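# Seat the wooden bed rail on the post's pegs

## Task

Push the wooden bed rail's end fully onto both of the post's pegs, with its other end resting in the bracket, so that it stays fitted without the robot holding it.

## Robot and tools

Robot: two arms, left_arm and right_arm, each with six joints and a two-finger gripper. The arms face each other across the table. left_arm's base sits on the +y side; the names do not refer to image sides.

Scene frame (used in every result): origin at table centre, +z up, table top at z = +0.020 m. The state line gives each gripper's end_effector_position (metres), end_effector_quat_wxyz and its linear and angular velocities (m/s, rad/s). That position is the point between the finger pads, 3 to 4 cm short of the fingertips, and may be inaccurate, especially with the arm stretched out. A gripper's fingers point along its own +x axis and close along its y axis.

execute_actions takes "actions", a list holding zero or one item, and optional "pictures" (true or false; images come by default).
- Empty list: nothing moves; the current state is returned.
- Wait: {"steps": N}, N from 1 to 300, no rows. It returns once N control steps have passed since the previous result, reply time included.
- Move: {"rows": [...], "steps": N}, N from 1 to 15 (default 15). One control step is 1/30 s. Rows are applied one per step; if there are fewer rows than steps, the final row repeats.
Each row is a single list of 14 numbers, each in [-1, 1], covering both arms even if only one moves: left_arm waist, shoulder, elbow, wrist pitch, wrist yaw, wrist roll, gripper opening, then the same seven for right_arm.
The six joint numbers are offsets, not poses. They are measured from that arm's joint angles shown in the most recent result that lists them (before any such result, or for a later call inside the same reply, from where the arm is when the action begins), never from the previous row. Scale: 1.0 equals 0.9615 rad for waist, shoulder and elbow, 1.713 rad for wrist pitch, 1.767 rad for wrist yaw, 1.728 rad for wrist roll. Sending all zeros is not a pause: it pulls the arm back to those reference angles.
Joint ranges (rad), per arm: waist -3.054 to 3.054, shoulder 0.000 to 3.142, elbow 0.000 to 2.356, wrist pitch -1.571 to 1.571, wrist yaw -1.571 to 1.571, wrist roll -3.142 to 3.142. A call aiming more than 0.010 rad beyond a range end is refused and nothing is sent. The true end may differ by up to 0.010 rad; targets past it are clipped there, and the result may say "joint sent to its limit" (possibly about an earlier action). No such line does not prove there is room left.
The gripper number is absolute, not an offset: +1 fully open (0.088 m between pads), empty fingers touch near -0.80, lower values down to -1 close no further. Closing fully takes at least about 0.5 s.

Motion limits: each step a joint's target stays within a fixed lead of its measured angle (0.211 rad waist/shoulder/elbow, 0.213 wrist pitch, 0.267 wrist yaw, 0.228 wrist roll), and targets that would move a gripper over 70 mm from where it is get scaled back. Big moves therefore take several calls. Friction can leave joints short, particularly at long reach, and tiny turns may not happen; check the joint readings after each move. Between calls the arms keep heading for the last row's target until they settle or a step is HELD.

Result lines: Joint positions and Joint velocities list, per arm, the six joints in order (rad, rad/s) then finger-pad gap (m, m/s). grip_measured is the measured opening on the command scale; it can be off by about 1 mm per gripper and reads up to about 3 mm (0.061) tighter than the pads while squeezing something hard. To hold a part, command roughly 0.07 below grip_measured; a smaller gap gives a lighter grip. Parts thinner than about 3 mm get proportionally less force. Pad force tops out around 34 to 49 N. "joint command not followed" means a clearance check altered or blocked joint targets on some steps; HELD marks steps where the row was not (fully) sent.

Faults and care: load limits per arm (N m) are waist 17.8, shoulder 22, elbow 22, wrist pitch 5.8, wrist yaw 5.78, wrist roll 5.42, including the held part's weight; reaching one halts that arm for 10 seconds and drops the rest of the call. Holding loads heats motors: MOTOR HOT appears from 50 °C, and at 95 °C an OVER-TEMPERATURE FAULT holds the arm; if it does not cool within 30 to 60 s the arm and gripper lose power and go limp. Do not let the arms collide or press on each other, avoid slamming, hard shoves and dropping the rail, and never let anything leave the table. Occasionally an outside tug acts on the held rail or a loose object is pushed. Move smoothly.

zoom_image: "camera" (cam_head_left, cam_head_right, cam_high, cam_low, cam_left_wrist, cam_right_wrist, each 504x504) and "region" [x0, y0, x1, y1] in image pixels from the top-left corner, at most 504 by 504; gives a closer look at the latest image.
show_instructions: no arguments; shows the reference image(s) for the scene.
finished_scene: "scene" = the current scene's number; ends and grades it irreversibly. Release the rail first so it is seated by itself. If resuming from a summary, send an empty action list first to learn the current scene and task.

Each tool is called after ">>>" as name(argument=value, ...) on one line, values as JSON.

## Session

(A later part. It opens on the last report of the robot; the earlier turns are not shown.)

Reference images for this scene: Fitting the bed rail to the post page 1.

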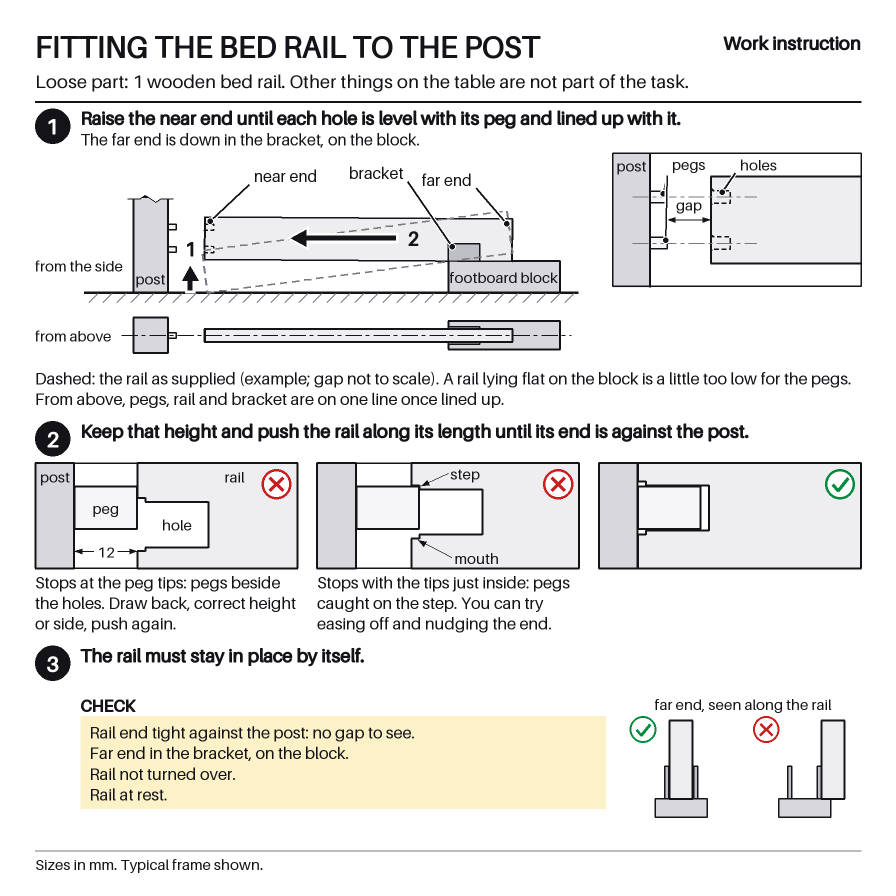

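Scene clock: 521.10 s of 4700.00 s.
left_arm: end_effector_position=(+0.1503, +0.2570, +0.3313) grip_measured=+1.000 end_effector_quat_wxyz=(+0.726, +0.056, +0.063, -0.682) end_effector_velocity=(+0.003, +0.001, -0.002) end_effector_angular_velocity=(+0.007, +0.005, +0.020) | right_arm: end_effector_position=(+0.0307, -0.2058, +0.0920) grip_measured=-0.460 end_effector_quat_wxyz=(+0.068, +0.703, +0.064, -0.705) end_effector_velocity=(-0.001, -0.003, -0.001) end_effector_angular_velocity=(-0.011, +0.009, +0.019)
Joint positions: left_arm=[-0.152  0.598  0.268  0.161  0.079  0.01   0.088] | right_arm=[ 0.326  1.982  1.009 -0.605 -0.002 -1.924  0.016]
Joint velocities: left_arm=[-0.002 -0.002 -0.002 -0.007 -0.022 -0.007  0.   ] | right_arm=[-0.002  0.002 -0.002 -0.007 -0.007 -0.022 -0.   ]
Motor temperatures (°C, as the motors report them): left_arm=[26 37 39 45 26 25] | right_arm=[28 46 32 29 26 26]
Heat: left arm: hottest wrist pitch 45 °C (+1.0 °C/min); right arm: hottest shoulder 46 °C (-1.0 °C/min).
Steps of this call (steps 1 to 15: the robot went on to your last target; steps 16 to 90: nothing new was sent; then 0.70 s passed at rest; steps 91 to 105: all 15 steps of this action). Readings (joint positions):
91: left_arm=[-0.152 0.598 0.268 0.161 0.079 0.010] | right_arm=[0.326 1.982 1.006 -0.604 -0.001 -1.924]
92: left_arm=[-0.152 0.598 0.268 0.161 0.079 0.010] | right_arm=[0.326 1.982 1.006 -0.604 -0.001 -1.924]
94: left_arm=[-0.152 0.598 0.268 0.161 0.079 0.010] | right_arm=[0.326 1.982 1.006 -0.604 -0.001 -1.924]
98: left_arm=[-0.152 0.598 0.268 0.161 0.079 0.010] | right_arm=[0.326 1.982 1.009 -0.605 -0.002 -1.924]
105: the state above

Now a firmer push test.

>>> execute_actions(actions=[{"rows": [[0,0,0,0,0,0,1, -0.015,-0.01,0.01,0,0.004,0.0,-0.65],[0,0,0,0,0,0,1, -0.02,-0.01,0.01,0,0.004,0.0,-0.65],[0,0,0,0,0,0,1, -0.025,-0.01,0.01,0,0.004,-0.002,-0.65],[0,0,0,0,0,0,1, -0.03,-0.01,0.01,0,0.004,-0.004,-0.65]], "steps": 15}])

>>> zoom_image(camera="cam_left_wrist", region=[190, 220, 290, 300])

>>> zoom_image(camera="cam_head_right", region=[205, 190, 265, 250])

Scene clock: 525.97 s of 4700.00 s.
left_arm: end_effector_position=(+0.1503, +0.2570, +0.3313) grip_measured=+1.000 end_effector_quat_wxyz=(+0.726, +0.056, +0.063, -0.682) end_effector_velocity=(-0.003, +0.000, -0.002) end_effector_angular_velocity=(+0.007, +0.009, -0.013) | right_arm: end_effector_position=(+0.0311, -0.2062, +0.0920) grip_measured=-0.460 end_effector_quat_wxyz=(+0.068, +0.700, +0.064, -0.708) end_effector_velocity=(+0.001, -0.003, -0.001) end_effector_angular_velocity=(-0.011, +0.009, -0.000)
Joint positions: left_arm=[-0.152  0.598  0.268  0.161  0.079  0.01   0.088] | right_arm=[ 0.32   1.982  1.009 -0.607 -0.01  -1.931  0.016]
Joint velocities: left_arm=[-0.007 -0.002 -0.002 -0.007  0.007 -0.007  0.   ] | right_arm=[-0.007  0.002 -0.002 -0.007 -0.007 -0.007 -0.   ]
Motor temperatures (°C, as the motors report them): left_arm=[26 37 39 45 26 25] | right_arm=[28 47 33 29 26 26]
Heat: left arm: hottest wrist pitch 45 °C (+1.0 °C/min); right arm: hottest shoulder 47 °C (+0.0 °C/min).
Steps of this call (steps 1 to 15: the robot went on to your last target; steps 16 to 90: nothing new was sent; then 1.37 s passed at rest; steps 91 to 105: all 15 steps of this action). Readings (joint positions):
91: left_arm=[-0.152 0.598 0.268 0.161 0.079 0.010] | right_arm=[0.326 1.982 1.009 -0.605 -0.002 -1.924]
92: left_arm=[-0.152 0.598 0.268 0.161 0.079 0.010] | right_arm=[0.325 1.982 1.009 -0.606 -0.002 -1.925]
94: left_arm=[-0.152 0.598 0.268 0.161 0.079 0.010] | right_arm=[0.323 1.982 1.009 -0.606 -0.006 -1.927]
98: left_arm=[-0.152 0.598 0.268 0.161 0.079 0.010] | right_arm=[0.321 1.982 1.009 -0.606 -0.010 -1.930]
105: the state above

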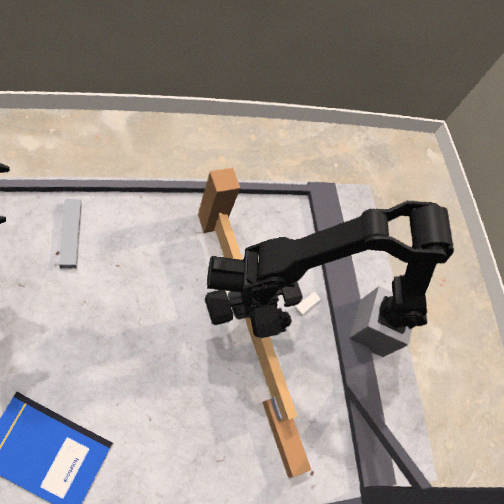

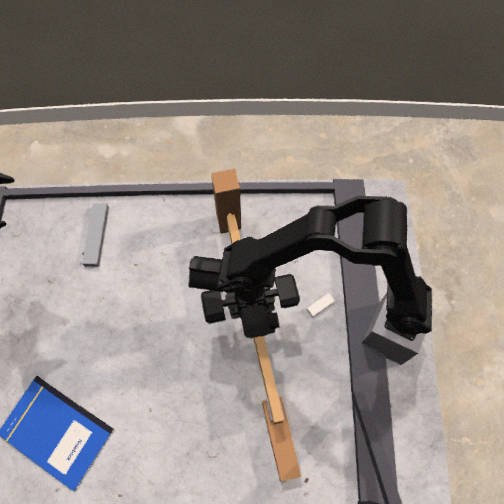

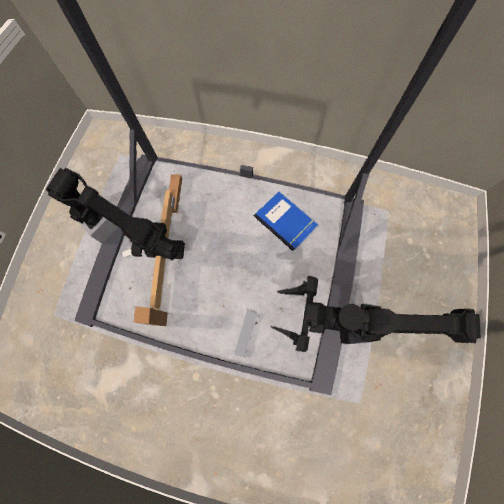

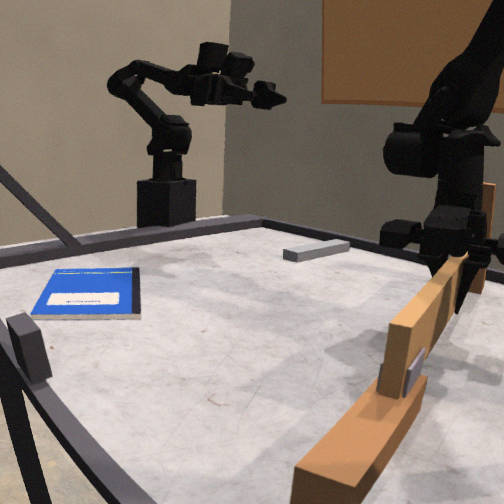

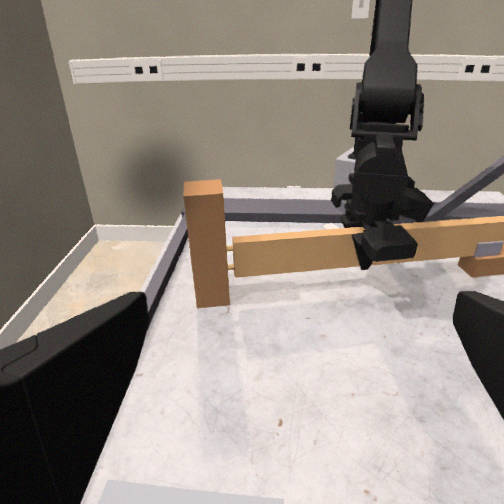

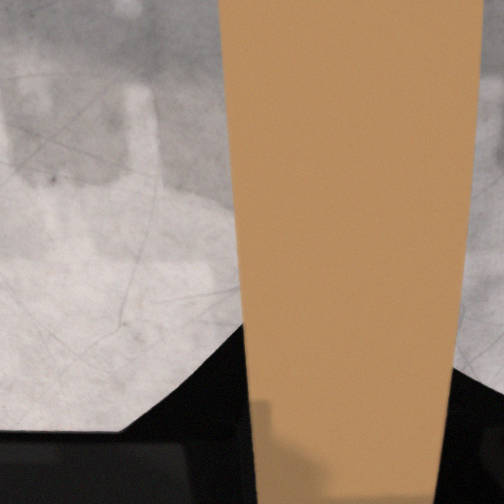

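Region (190, 220, 290, 300) of cam_left_wrist's 504x504 image, scaled by 5.040, with more detail than that image has; it fills the top 403 rows of this view, and the rest is white.

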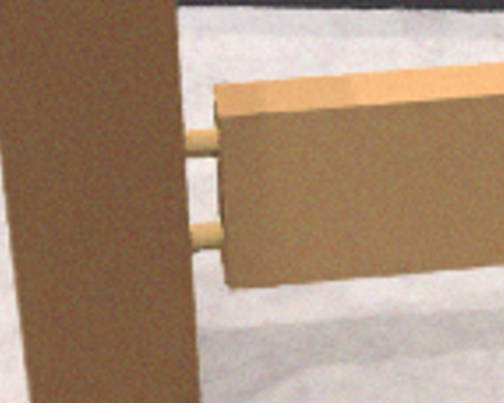

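Region (205, 190, 265, 250) of cam_head_right's 504x504 image, scaled by 8.400, with more detail than that image has.

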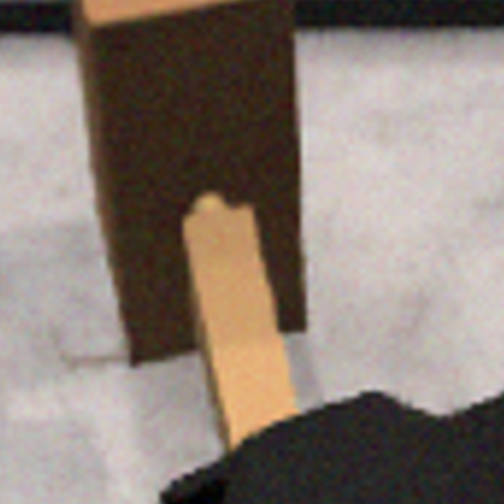

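>>> execute_actions(actions=[{"rows": [[0,0,0,0,0,0,1, 0.004,-0.01,0.01,0,0.004,0.0,-0.65],[0,0,0,0,0,0,1, 0.004,-0.01,0.01,0,0.005,0.0,-0.65],[0,0,0,0,0,0,1, 0.004,-0.01,0.01,0,0.006,0.0,-0.65],[0,0,0,0,0,0,1, 0.004,-0.01,0.01,0,0.007,0.0,-0.65],[0,0,0,0,0,0,1, 0.004,-0.01,0.01,0,0.008,0.0,-0.65],[0,0,0,0,0,0,1, 0.004,-0.01,0.01,0,0.009,0.0,-0.65],[0,0,0,0,0,0,1, 0.004,-0.01,0.01,0,0.01,0.0,-0.65],[0,0,0,0,0,0,1, 0.004,-0.01,0.01,0,0.011,0.0,-0.65],[0,0,0,0,0,0,1, 0.004,-0.01,0.01,0,0.012,0.0,-0.65],[0,0,0,0,0,0,1, 0.004,-0.01,0.01,0,0.013,0.0,-0.65],[0,0,0,0,0,0,1, 0.004,-0.01,0.01,0,0.014,0.0,-0.65],[0,0,0,0,0,0,1, 0.004,-0.01,0.01,0,0.015,0.0,-0.65]], "steps": 15}], pictures=false)

Scene clock: 532.47 s of 4700.00 s.
left_arm: end_effector_position=(+0.1503, +0.2570, +0.3313) grip_measured=+1.000 end_effector_quat_wxyz=(+0.726, +0.056, +0.063, -0.682) end_effector_velocity=(+0.000, +0.000, -0.003) end_effector_angular_velocity=(+0.012, +0.008, +0.006) | right_arm: end_effector_position=(+0.0306, -0.2062, +0.0920) grip_measured=-0.460 end_effector_quat_wxyz=(+0.072, +0.704, +0.066, -0.703) end_effector_velocity=(-0.000, -0.003, +0.001) end_effector_angular_velocity=(-0.008, -0.006, +0.010)
Joint positions: left_arm=[-0.152  0.598  0.268  0.161  0.079  0.01   0.088] | right_arm=[ 0.328  1.982  1.009 -0.607  0.003 -1.931  0.016]
Joint velocities: left_arm=[-0.002  0.002 -0.002 -0.007 -0.007 -0.007  0.   ] | right_arm=[ 0.002 -0.007 -0.007 -0.007  0.007 -0.007 -0.   ]
Motor temperatures (°C, as the motors report them): left_arm=[26 37 39 45 26 25] | right_arm=[28 47 33 29 26 26]
Heat: left arm: hottest wrist pitch 45 °C (+1.0 °C/min); right arm: hottest shoulder 47 °C (+1.0 °C/min).
Steps of this call (steps 1 to 15: the robot went on to your last target; steps 16 to 90: nothing new was sent; then 3.00 s passed at rest; steps 91 to 105: all 15 steps of this action). Readings (joint positions):
91: left_arm=[-0.152 0.598 0.268 0.161 0.079 0.010] | right_arm=[0.321 1.982 1.009 -0.607 -0.009 -1.931]
92: left_arm=[-0.152 0.598 0.268 0.161 0.079 0.010] | right_arm=[0.323 1.982 1.009 -0.607 -0.007 -1.931]
94: left_arm=[-0.152 0.598 0.268 0.161 0.079 0.010] | right_arm=[0.324 1.982 1.009 -0.607 -0.005 -1.931]
98: left_arm=[-0.152 0.598 0.268 0.161 0.079 0.010] | right_arm=[0.326 1.982 1.009 -0.607 -0.002 -1.931]
105: the state above

>>> execute_actions(actions=[{"rows": [[0,0,0,0,0,0,1, -0.01,-0.01,0.01,0.002,0.002,0.0,-0.65],[0,0,0,0,0,0,1, -0.01,-0.01,0.01,0.004,0.002,0.0,-0.65],[0,0,0,0,0,0,1, -0.01,-0.01,0.01,0.005,0.002,0.0,-0.65],[0,0,0,0,0,0,1, -0.01,-0.01,0.01,0.006,0.002,0.0,-0.65],[0,0,0,0,0,0,1, -0.01,-0.01,0.01,0.007,0.002,0.0,-0.65],[0,0,0,0,0,0,1, -0.01,-0.01,0.01,0.008,0.002,0.0,-0.65],[0,0,0,0,0,0,1, -0.01,-0.01,0.01,0.009,0.002,0.0,-0.65],[0,0,0,0,0,0,1, -0.01,-0.01,0.01,0.01,0.002,0.0,-0.65],[0,0,0,0,0,0,1, -0.01,-0.01,0.01,0.011,0.002,0.0,-0.65],[0,0,0,0,0,0,1, -0.01,-0.01,0.01,0.012,0.002,0.0,-0.65],[0,0,0,0,0,0,1, -0.01,-0.01,0.01,0.013,0.002,0.0,-0.65],[0,0,0,0,0,0,1, -0.01,-0.01,0.01,0.014,0.002,0.0,-0.65]], "steps": 15}], pictures=false)

Scene clock: 539.43 s of 4700.00 s.
left_arm: end_effector_position=(+0.1503, +0.2570, +0.3313) grip_measured=+1.000 end_effector_quat_wxyz=(+0.726, +0.056, +0.063, -0.682) end_effector_velocity=(-0.002, +0.000, +0.000) end_effector_angular_velocity=(+0.003, -0.006, -0.011) | right_arm: end_effector_position=(+0.0306, -0.2046, +0.0920) grip_measured=-0.460 end_effector_quat_wxyz=(+0.070, +0.704, +0.068, -0.703) end_effector_velocity=(-0.001, -0.004, -0.001) end_effector_angular_velocity=(-0.011, +0.009, +0.020)
Joint positions: left_arm=[-0.152  0.598  0.268  0.161  0.079  0.01   0.088] | right_arm=[ 0.328  1.982  1.009 -0.6    0.002 -1.931  0.016]
Joint velocities: left_arm=[-0.002 -0.002  0.002 -0.007  0.007  0.007  0.   ] | right_arm=[-0.002 -0.002 -0.007 -0.007 -0.007 -0.022 -0.   ]
Motor temperatures (°C, as the motors report them): left_arm=[26 37 39 45 26 25] | right_arm=[28 47 33 29 26 26]
Heat: left arm: hottest wrist pitch 45 °C (+1.0 °C/min); right arm: hottest shoulder 47 °C (+1.0 °C/min).
Steps of this call (steps 1 to 15: the robot went on to your last target; steps 16 to 90: nothing new was sent; then 3.47 s passed at rest; steps 91 to 105: all 15 steps of this action). Readings (joint positions):
91: left_arm=[-0.152 0.598 0.268 0.161 0.079 0.010] | right_arm=[0.328 1.982 1.009 -0.607 0.004 -1.931]
92: left_arm=[-0.152 0.598 0.268 0.161 0.079 0.010] | right_arm=[0.328 1.982 1.009 -0.607 0.004 -1.931]
94: left_arm=[-0.152 0.598 0.268 0.161 0.079 0.010] | right_arm=[0.328 1.982 1.009 -0.607 0.003 -1.931]
98: left_arm=[-0.152 0.598 0.268 0.161 0.079 0.010] | right_arm=[0.328 1.982 1.009 -0.604 0.003 -1.931]
105: the state above

>>> execute_actions(actions=[{"rows": [[0,0,0,0,0,0,1, -0.018,-0.01,0.01,0.006,0.002,0.0,-0.65],[0,0,0,0,0,0,1, -0.018,-0.01,0.01,0.008,0.002,0.0,-0.65],[0,0,0,0,0,0,1, -0.018,-0.01,0.01,0.01,0.002,0.0,-0.65],[0,0,0,0,0,0,1, -0.018,-0.01,0.01,0.012,0.002,0.0,-0.65],[0,0,0,0,0,0,1, -0.018,-0.01,0.01,0.014,0.002,0.0,-0.65],[0,0,0,0,0,0,1, -0.018,-0.01,0.01,0.016,0.002,0.0,-0.65]], "steps": 15}], pictures=false)

Scene clock: 543.30 s of 4700.00 s.
left_arm: end_effector_position=(+0.1503, +0.2570, +0.3313) grip_measured=+1.000 end_effector_quat_wxyz=(+0.726, +0.056, +0.063, -0.682) end_effector_velocity=(+0.000, +0.001, -0.002) end_effector_angular_velocity=(+0.007, +0.007, +0.006) | right_arm: end_effector_position=(+0.0308, -0.2042, +0.0919) grip_measured=-0.460 end_effector_quat_wxyz=(+0.068, +0.703, +0.069, -0.705) end_effector_velocity=(-0.003, -0.004, -0.001) end_effector_angular_velocity=(-0.008, +0.024, -0.010)
Joint positions: left_arm=[-0.152  0.598  0.268  0.161  0.079  0.01   0.088] | right_arm=[ 0.326  1.982  1.009 -0.597 -0.003 -1.931  0.016]
Joint velocities: left_arm=[-0.002 -0.002 -0.002 -0.007 -0.007 -0.007  0.   ] | right_arm=[-0.002 -0.002 -0.007 -0.007 -0.022  0.007 -0.   ]
Motor temperatures (°C, as the motors report them): left_arm=[26 36 39 45 26 25] | right_arm=[28 47 33 29 26 26]
Heat: left arm: hottest wrist pitch 45 °C (+1.0 °C/min); right arm: hottest shoulder 47 °C (+1.0 °C/min).
Steps of this call (steps 1 to 15: the robot went on to your last target; steps 16 to 90: nothing new was sent; then 0.37 s passed at rest; steps 91 to 105: all 15 steps of this action). Readings (joint positions):
91: left_arm=[-0.152 0.598 0.268 0.161 0.079 0.010] | right_arm=[0.328 1.982 1.009 -0.600 0.000 -1.931]
92: left_arm=[-0.152 0.598 0.268 0.161 0.079 0.010] | right_arm=[0.327 1.982 1.009 -0.600 -0.001 -1.931]
94: left_arm=[-0.152 0.598 0.268 0.161 0.079 0.010] | right_arm=[0.326 1.982 1.009 -0.599 -0.002 -1.931]
98: left_arm=[-0.152 0.598 0.268 0.161 0.079 0.010] | right_arm=[0.326 1.982 1.009 -0.598 -0.003 -1.931]
105: the state above

>>> execute_actions(actions=[{"rows": [[0,0,0,0,0,0,1, 0.012,-0.01,0.01,0,0.004,0.0,-0.65],[0,0,0,0,0,0,1, 0.012,-0.01,0.01,0,0.004,0.0,-0.65],[0,0,0,0,0,0,1, -0.02,-0.01,0.01,0,0.004,0.0,-0.65],[0,0,0,0,0,0,1, -0.02,-0.01,0.01,0,0.004,0.0,-0.65],[0,0,0,0,0,0,1, -0.02,-0.01,0.01,0,0.004,0.0,-0.65],[0,0,0,0,0,0,1, 0.012,-0.01,0.01,0,0.005,-0.003,-0.65],[0,0,0,0,0,0,1, 0.012,-0.01,0.01,0,0.005,-0.003,-0.65],[0,0,0,0,0,0,1, -0.02,-0.01,0.01,0,0.005,-0.003,-0.65],[0,0,0,0,0,0,1, -0.02,-0.01,0.01,0,0.005,-0.003,-0.65],[0,0,0,0,0,0,1, -0.02,-0.01,0.01,0,0.005,-0.003,-0.65],[0,0,0,0,0,0,1, 0.012,-0.01,0.01,0,0.006,-0.006,-0.65],[0,0,0,0,0,0,1, 0.012,-0.01,0.01,0,0.006,-0.006,-0.65],[0,0,0,0,0,0,1, -0.02,-0.01,0.01,0,0.006,-0.006,-0.65]], "steps": 15}], pictures=false)

Scene clock: 550.17 s of 4700.00 s.
left_arm: end_effector_position=(+0.1503, +0.2570, +0.3313) grip_measured=+1.000 end_effector_quat_wxyz=(+0.726, +0.056, +0.063, -0.682) end_effector_velocity=(-0.002, +0.000, -0.002) end_effector_angular_velocity=(+0.007, +0.009, -0.008) | right_arm: end_effector_position=(+0.0307, -0.2049, +0.0919) grip_measured=-0.460 end_effector_quat_wxyz=(+0.070, +0.702, +0.069, -0.705) end_effector_velocity=(-0.002, -0.005, +0.000) end_effector_angular_velocity=(-0.013, +0.054, -0.000)
Joint positions: left_arm=[-0.152  0.598  0.268  0.161  0.079  0.01   0.088] | right_arm=[ 0.325  1.982  1.009 -0.601 -0.003 -1.934  0.016]
Joint velocities: left_arm=[-0.002 -0.002 -0.002 -0.007  0.007 -0.007  0.   ] | right_arm=[-0.022 -0.002 -0.002 -0.022 -0.051 -0.022 -0.   ]
Motor temperatures (°C, as the motors report them): left_arm=[26 36 39 45 26 25] | right_arm=[28 47 33 31 26 26]
Heat: left arm: hottest wrist pitch 45 °C (+1.0 °C/min); right arm: hottest shoulder 47 °C (+0.0 °C/min).
Steps of this call (steps 1 to 15: the robot went on to your last target; steps 16 to 90: nothing new was sent; then 3.37 s passed at rest; steps 91 to 105: all 15 steps of this action). Readings (joint positions):
91: left_arm=[-0.152 0.598 0.268 0.161 0.079 0.010] | right_arm=[0.327 1.982 1.009 -0.598 -0.002 -1.931]
92: left_arm=[-0.152 0.598 0.268 0.161 0.079 0.010] | right_arm=[0.329 1.982 1.009 -0.598 0.001 -1.931]
94: left_arm=[-0.152 0.598 0.268 0.161 0.079 0.010] | right_arm=[0.326 1.982 1.009 -0.599 -0.003 -1.931]
98: left_arm=[-0.152 0.598 0.268 0.161 0.079 0.010] | right_arm=[0.328 1.982 1.009 -0.600 0.001 -1.931]
105: the state above

>>> execute_actions(actions=[{"rows": [[0,0,0,0,0,0,1, 0.012,-0.01,0.0,0,0.004,0.004,-0.65],[0,0,0,0,0,0,1, 0.012,-0.01,-0.01,-0.002,0.004,0.006,-0.65],[0,0,0,0,0,0,1, -0.02,-0.01,-0.01,-0.002,0.004,0.006,-0.65],[0,0,0,0,0,0,1, -0.02,-0.01,-0.01,-0.002,0.004,0.006,-0.65],[0,0,0,0,0,0,1, -0.02,-0.01,-0.01,-0.002,0.004,0.006,-0.65],[0,0,0,0,0,0,1, 0.012,-0.01,-0.015,-0.004,0.004,0.009,-0.65],[0,0,0,0,0,0,1, 0.012,-0.01,-0.015,-0.004,0.004,0.009,-0.65],[0,0,0,0,0,0,1, -0.02,-0.01,-0.015,-0.004,0.004,0.009,-0.65],[0,0,0,0,0,0,1, -0.02,-0.01,-0.015,-0.004,0.004,0.009,-0.65],[0,0,0,0,0,0,1, -0.02,-0.01,-0.015,-0.004,0.004,0.009,-0.65],[0,0,0,0,0,0,1, 0.012,-0.01,-0.02,-0.006,0.004,0.012,-0.65],[0,0,0,0,0,0,1, 0.012,-0.01,-0.02,-0.006,0.004,0.012,-0.65],[0,0,0,0,0,0,1, -0.02,-0.01,-0.02,-0.006,0.004,0.012,-0.65]], "steps": 15}])

>>> zoom_image(camera="cam_left_wrist", region=[190, 220, 290, 300])

>>> zoom_image(camera="cam_head_right", region=[205, 190, 265, 250])

Scene clock: 559.60 s of 4700.00 s.
left_arm: end_effector_position=(+0.1503, +0.2570, +0.3313) grip_measured=+1.000 end_effector_quat_wxyz=(+0.726, +0.056, +0.063, -0.682) end_effector_velocity=(+0.000, +0.001, -0.002) end_effector_angular_velocity=(+0.008, -0.007, +0.004) | right_arm: end_effector_position=(+0.0306, -0.2075, +0.0908) grip_measured=-0.460 end_effector_quat_wxyz=(+0.069, +0.702, +0.063, -0.706) end_effector_velocity=(+0.004, -0.005, -0.001) end_effector_angular_velocity=(-0.006, +0.038, -0.025)
Joint positions: left_arm=[-0.152  0.598  0.268  0.161  0.079  0.01   0.088] | right_arm=[ 0.325  1.982  1.003 -0.601 -0.003 -1.925  0.016]
Joint velocities: left_arm=[-0.002 -0.002 -0.002 -0.007 -0.007  0.007  0.   ] | right_arm=[-0.032 -0.002 -0.007 -0.007 -0.037 -0.007  0.   ]
Motor temperatures (°C, as the motors report them): left_arm=[26 36 40 45 26 25] | right_arm=[28 47 33 30 26 26]
Heat: left arm: hottest wrist pitch 45 °C (+0.0 °C/min); right arm: hottest shoulder 47 °C (+0.0 °C/min).
Steps of this call (steps 1 to 15: the robot went on to your last target; steps 16 to 90: nothing new was sent; then 5.93 s passed at rest; steps 91 to 105: all 15 steps of this action). Readings (joint positions):
91: left_arm=[-0.152 0.598 0.268 0.161 0.079 0.010] | right_arm=[0.326 1.982 1.009 -0.601 -0.003 -1.936]
92: left_arm=[-0.152 0.598 0.268 0.161 0.079 0.010] | right_arm=[0.328 1.982 1.008 -0.601 -0.000 -1.934]
94: left_arm=[-0.152 0.598 0.268 0.161 0.079 0.010] | right_arm=[0.325 1.982 1.007 -0.601 -0.003 -1.933]
98: left_arm=[-0.152 0.598 0.268 0.161 0.079 0.010] | right_arm=[0.327 1.982 1.004 -0.601 0.001 -1.929]
105: the state above

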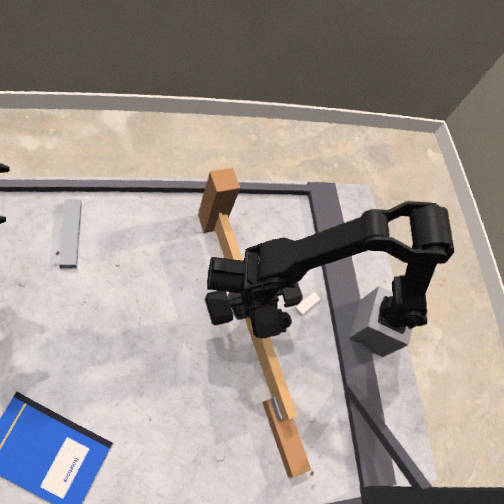

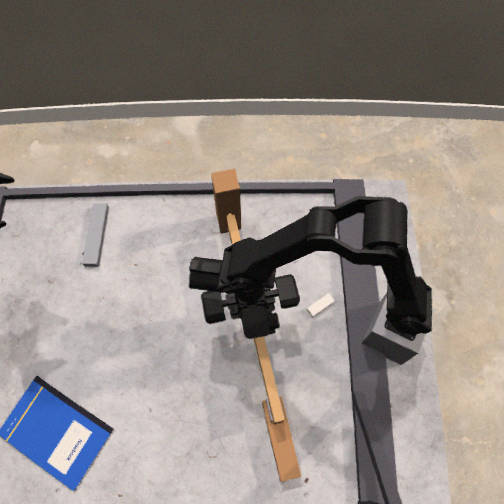

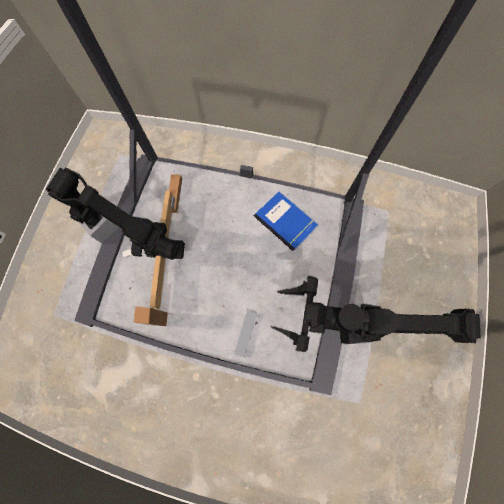

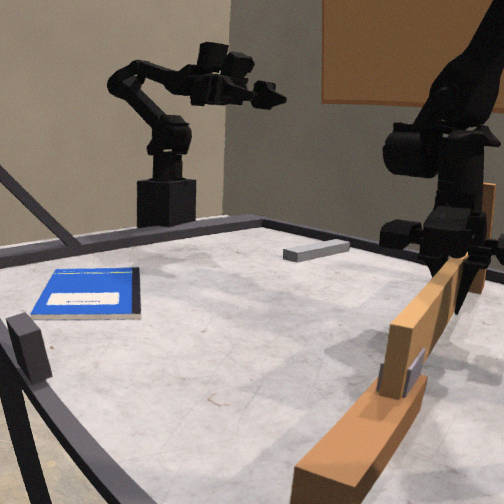

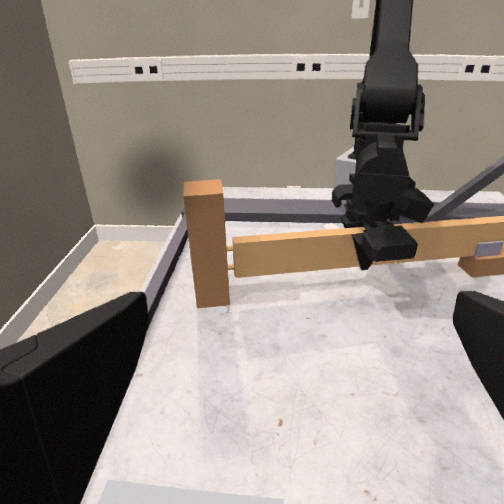

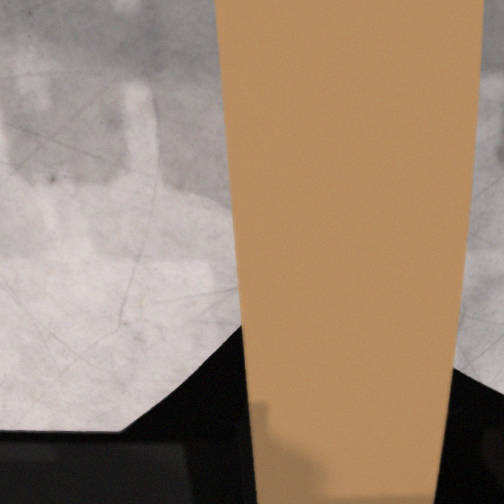

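Region (190, 220, 290, 300) of cam_left_wrist's 504x504 image, scaled by 5.040, with more detail than that image has; it fills the top 403 rows of this view, and the rest is white.

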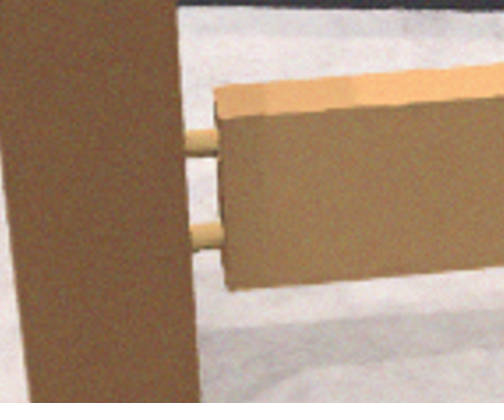

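Region (205, 190, 265, 250) of cam_head_right's 504x504 image, scaled by 8.400, with more detail than that image has.

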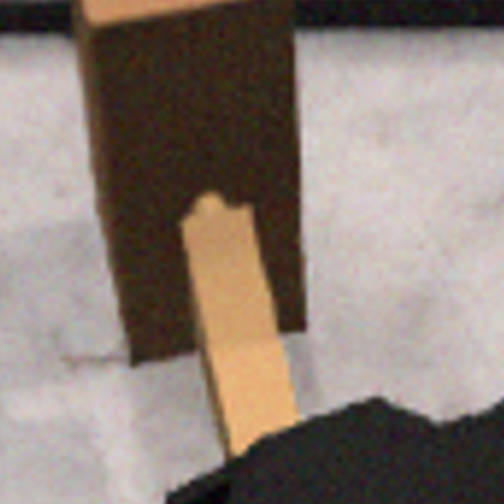

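>>> execute_actions(actions=[{"rows": [[0,0,0,0,0,0,1, 0.012,-0.01,0.022,0,0.004,-0.004,-0.65],[0,0,0,0,0,0,1, 0.012,-0.01,0.022,0,0.004,-0.004,-0.65],[0,0,0,0,0,0,1, 0.012,-0.01,0.022,0,0.004,-0.004,-0.65],[0,0,0,0,0,0,1, -0.02,-0.01,0.022,0,0.004,-0.006,-0.65],[0,0,0,0,0,0,1, -0.02,-0.01,0.022,0,0.004,-0.006,-0.65],[0,0,0,0,0,0,1, -0.02,-0.01,0.022,0,0.004,-0.006,-0.65],[0,0,0,0,0,0,1, 0.012,-0.01,0.022,0,0.004,-0.008,-0.65],[0,0,0,0,0,0,1, 0.012,-0.01,0.022,0,0.004,-0.008,-0.65],[0,0,0,0,0,0,1, -0.02,-0.01,0.022,0,0.004,-0.01,-0.65],[0,0,0,0,0,0,1, -0.02,-0.01,0.022,0,0.004,-0.01,-0.65],[0,0,0,0,0,0,1, -0.02,-0.01,0.022,0,0.004,-0.01,-0.65],[0,0,0,0,0,0,1, 0.012,-0.01,0.022,0,0.004,-0.012,-0.65],[0,0,0,0,0,0,1, 0.012,-0.01,0.022,0,0.004,-0.012,-0.65],[0,0,0,0,0,0,1, -0.02,-0.01,0.022,0,0.004,-0.014,-0.65]], "steps": 15}])

>>> zoom_image(camera="cam_left_wrist", region=[190, 220, 290, 300])

>>> zoom_image(camera="cam_head_right", region=[205, 190, 265, 250])

Scene clock: 570.27 s of 4700.00 s.
left_arm: end_effector_position=(+0.1503, +0.2570, +0.3313) grip_measured=+1.000 end_effector_quat_wxyz=(+0.726, +0.056, +0.063, -0.682) end_effector_velocity=(+0.004, +0.001, -0.005) end_effector_angular_velocity=(+0.022, +0.007, +0.025) | right_arm: end_effector_position=(+0.0306, -0.2064, +0.0913) grip_measured=-0.460 end_effector_quat_wxyz=(+0.073, +0.702, +0.069, -0.705) end_effector_velocity=(+0.001, -0.002, +0.000) end_effector_angular_velocity=(+0.009, +0.095, -0.015)
Joint positions: left_arm=[-0.152  0.598  0.268  0.161  0.079  0.01   0.088] | right_arm=[ 0.325  1.982  1.006 -0.602 -0.003 -1.939  0.016]
Joint velocities: left_arm=[ 0.002 -0.002 -0.002 -0.022 -0.022 -0.007  0.   ] | right_arm=[-0.051 -0.002 -0.002 -0.007 -0.095 -0.037  0.   ]
Motor temperatures (°C, as the motors report them): left_arm=[26 36 40 45 26 25] | right_arm=[28 47 32 30 26 26]
Heat: left arm: hottest wrist pitch 45 °C (+0.0 °C/min); right arm: hottest shoulder 47 °C (+0.0 °C/min).
Steps of this call (steps 1 to 15: the robot went on to your last target; steps 16 to 90: nothing new was sent; then 7.17 s passed at rest; steps 91 to 105: all 15 steps of this action). Readings (joint positions):
91: left_arm=[-0.152 0.598 0.268 0.161 0.079 0.010] | right_arm=[0.325 1.982 1.004 -0.601 -0.003 -1.925]
92: left_arm=[-0.152 0.598 0.268 0.161 0.079 0.010] | right_arm=[0.327 1.982 1.004 -0.602 0.001 -1.926]
94: left_arm=[-0.152 0.598 0.268 0.161 0.079 0.010] | right_arm=[0.328 1.982 1.005 -0.602 0.002 -1.928]
98: left_arm=[-0.152 0.598 0.268 0.161 0.079 0.010] | right_arm=[0.328 1.982 1.006 -0.602 0.001 -1.932]
105: the state above

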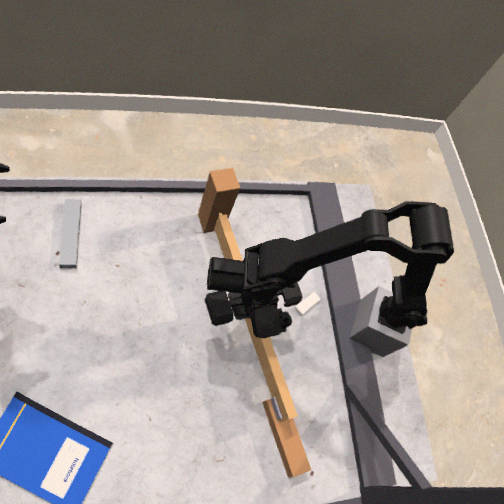

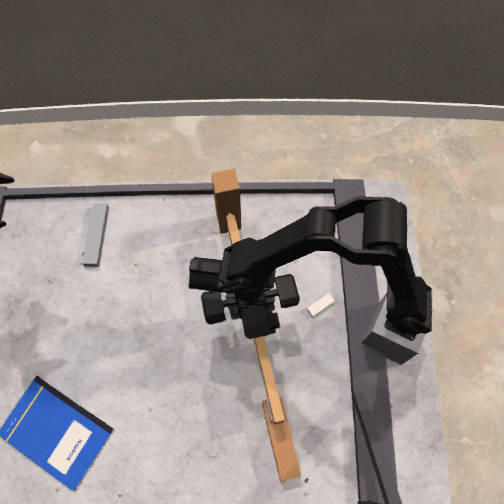

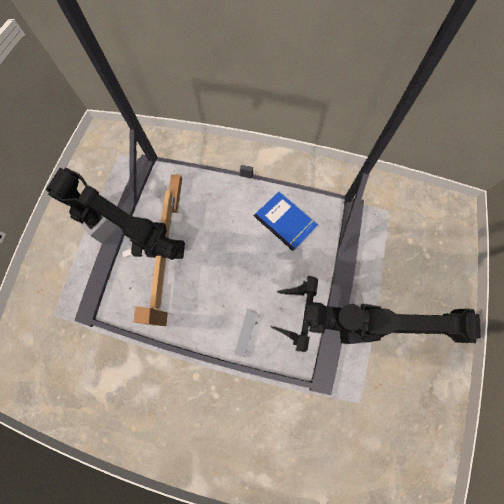

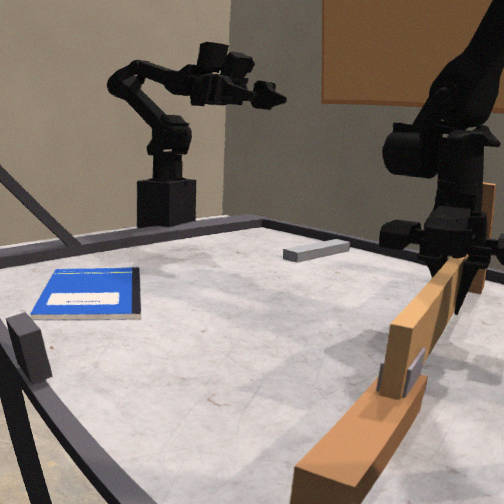

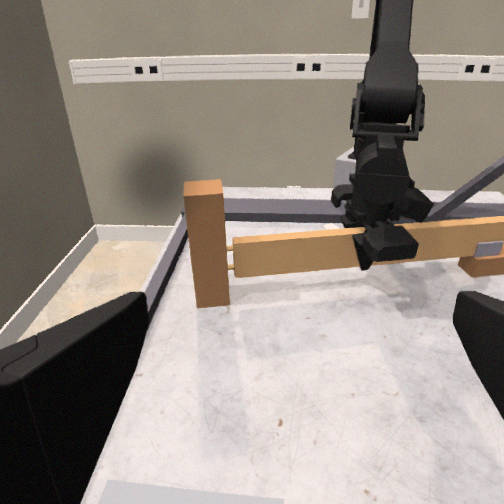

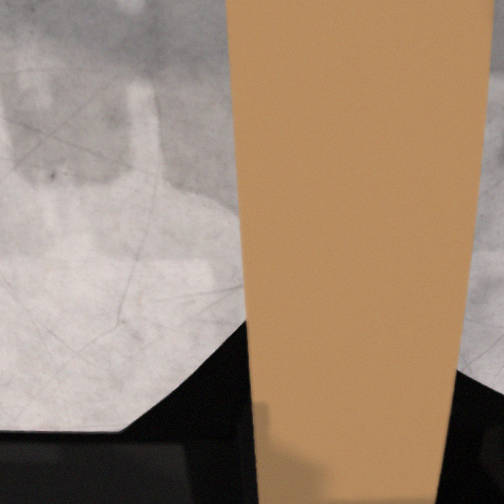

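Region (190, 220, 290, 300) of cam_left_wrist's 504x504 image, scaled by 5.040, with more detail than that image has; it fills the top 403 rows of this view, and the rest is white.

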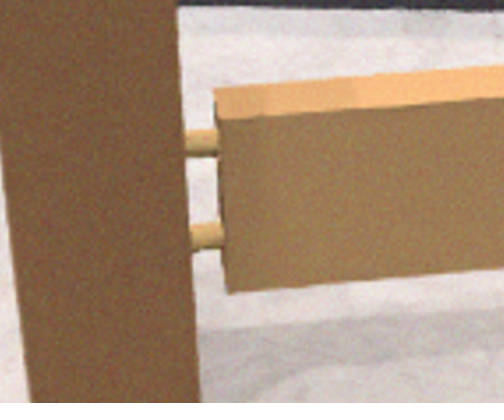

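Region (205, 190, 265, 250) of cam_head_right's 504x504 image, scaled by 8.400, with more detail than that image has.

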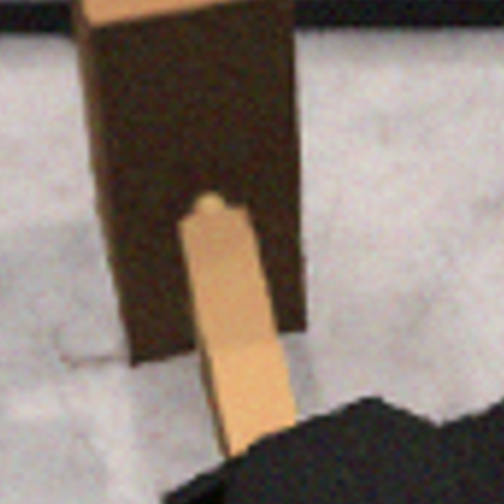

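>>> execute_actions(actions=[{"rows": [[0,0,0,0,0,0,1, 0.012,-0.02,0.01,0,0.004,0.006,-0.65],[0,0,0,0,0,0,1, 0.012,-0.025,0.01,0,0.004,0.006,-0.65],[0,0,0,0,0,0,1, 0.012,-0.028,0.01,0,0.004,0.006,-0.65],[0,0,0,0,0,0,1, -0.02,-0.028,0.01,0,0.004,0.005,-0.65],[0,0,0,0,0,0,1, -0.02,-0.028,0.01,0,0.004,0.005,-0.65],[0,0,0,0,0,0,1, -0.02,-0.028,0.01,0,0.004,0.005,-0.65],[0,0,0,0,0,0,1, 0.012,-0.032,0.01,0,0.004,0.006,-0.65],[0,0,0,0,0,0,1, 0.012,-0.032,0.01,0,0.004,0.006,-0.65],[0,0,0,0,0,0,1, -0.02,-0.032,0.01,0,0.004,0.005,-0.65],[0,0,0,0,0,0,1, -0.02,-0.032,0.01,0,0.004,0.005,-0.65],[0,0,0,0,0,0,1, -0.02,-0.032,0.01,0,0.004,0.005,-0.65],[0,0,0,0,0,0,1, 0.012,-0.036,0.01,0,0.004,0.006,-0.65],[0,0,0,0,0,0,1, 0.012,-0.036,0.01,0,0.004,0.006,-0.65],[0,0,0,0,0,0,1, -0.02,-0.036,0.01,0,0.004,0.005,-0.65]], "steps": 15}])

>>> zoom_image(camera="cam_left_wrist", region=[190, 220, 290, 300])

>>> zoom_image(camera="cam_head_right", region=[205, 190, 265, 250])

Scene clock: 581.97 s of 4700.00 s.
left_arm: end_effector_position=(+0.1503, +0.2570, +0.3313) grip_measured=+1.000 end_effector_quat_wxyz=(+0.726, +0.056, +0.063, -0.682) end_effector_velocity=(+0.001, +0.001, -0.002) end_effector_angular_velocity=(+0.007, +0.005, +0.016) | right_arm: end_effector_position=(+0.0304, -0.2056, +0.0930) grip_measured=-0.460 end_effector_quat_wxyz=(+0.069, +0.702, +0.069, -0.705) end_effector_velocity=(+0.005, -0.007, +0.006) end_effector_angular_velocity=(-0.006, +0.068, -0.029)
Joint positions: left_arm=[-0.152  0.598  0.268  0.161  0.079  0.01   0.088] | right_arm=[ 0.325  1.976  1.006 -0.602 -0.005 -1.934  0.016]
Joint velocities: left_arm=[-0.007 -0.002 -0.002 -0.007 -0.022 -0.007  0.   ] | right_arm=[-0.051 -0.022 -0.002 -0.037 -0.066 -0.022  0.   ]
Motor temperatures (°C, as the motors report them): left_arm=[26 35 40 45 26 25] | right_arm=[28 48 33 30 26 26]
Heat: left arm: hottest wrist pitch 45 °C (+0.0 °C/min); right arm: hottest shoulder 48 °C (+2.0 °C/min).
Steps of this call (steps 1 to 15: the robot went on to your last target; steps 16 to 90: nothing new was sent; then 8.20 s passed at rest; steps 91 to 105: all 15 steps of this action). Readings (joint positions):
91: left_arm=[-0.152 0.598 0.268 0.161 0.079 0.010] | right_arm=[0.324 1.982 1.006 -0.602 -0.005 -1.942]
92: left_arm=[-0.152 0.598 0.268 0.161 0.079 0.010] | right_arm=[0.326 1.982 1.006 -0.602 -0.001 -1.939]
94: left_arm=[-0.152 0.598 0.268 0.161 0.079 0.010] | right_arm=[0.327 1.982 1.006 -0.602 0.001 -1.936]
98: left_arm=[-0.152 0.598 0.268 0.161 0.079 0.010] | right_arm=[0.328 1.980 1.006 -0.602 0.000 -1.934]
105: the state above

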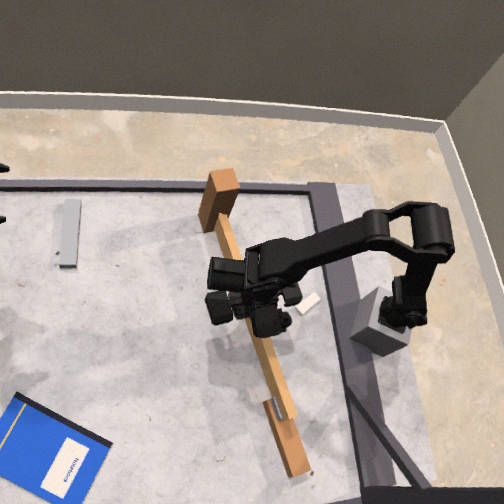

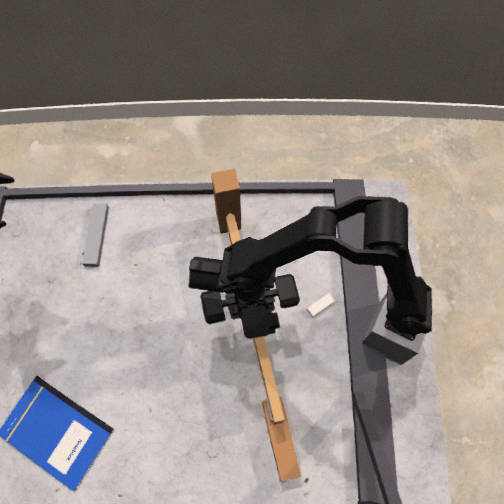

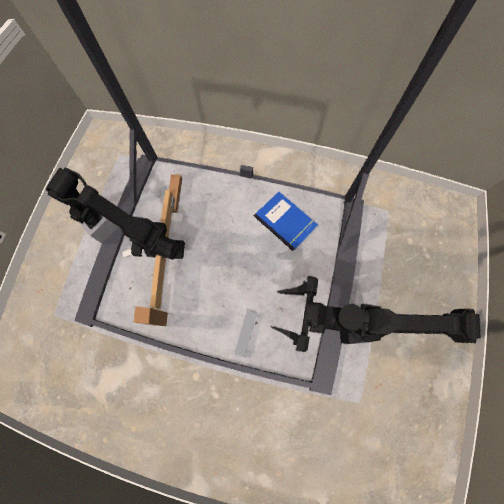

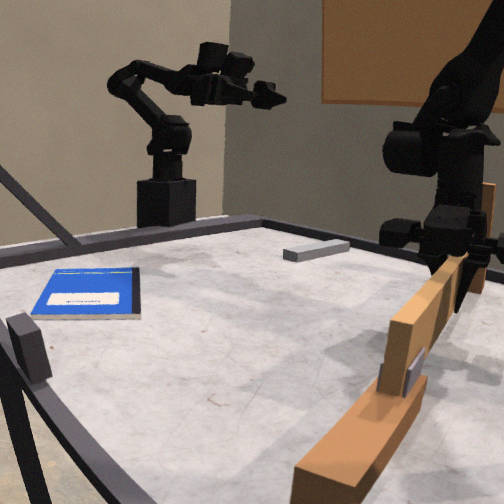

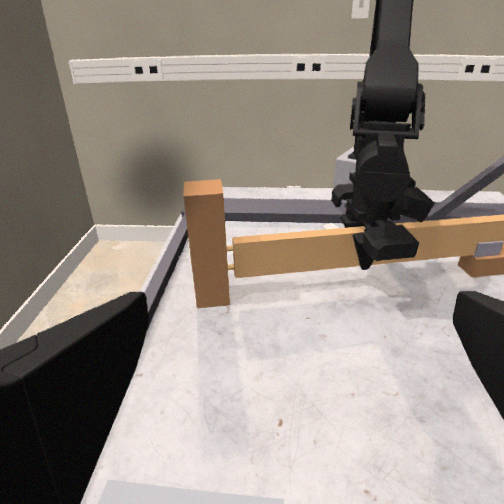

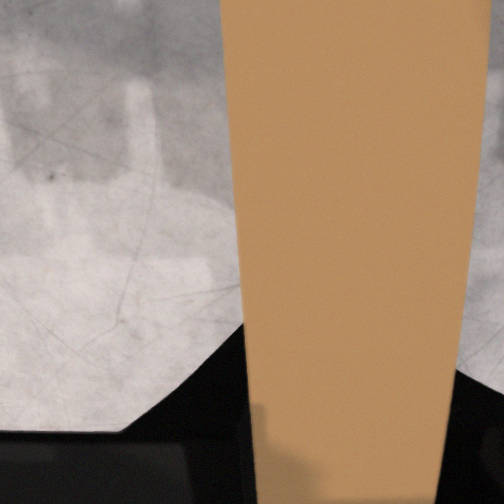

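Region (190, 220, 290, 300) of cam_left_wrist's 504x504 image, scaled by 5.040, with more detail than that image has; it fills the top 403 rows of this view, and the rest is white.

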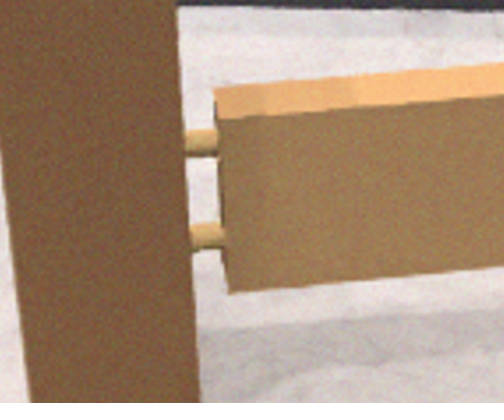

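Region (205, 190, 265, 250) of cam_head_right's 504x504 image, scaled by 8.400, with more detail than that image has.

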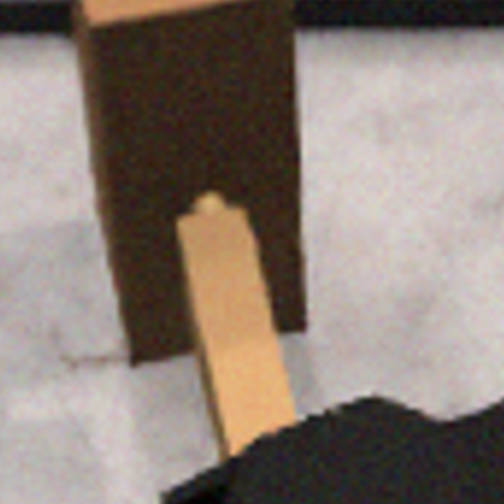

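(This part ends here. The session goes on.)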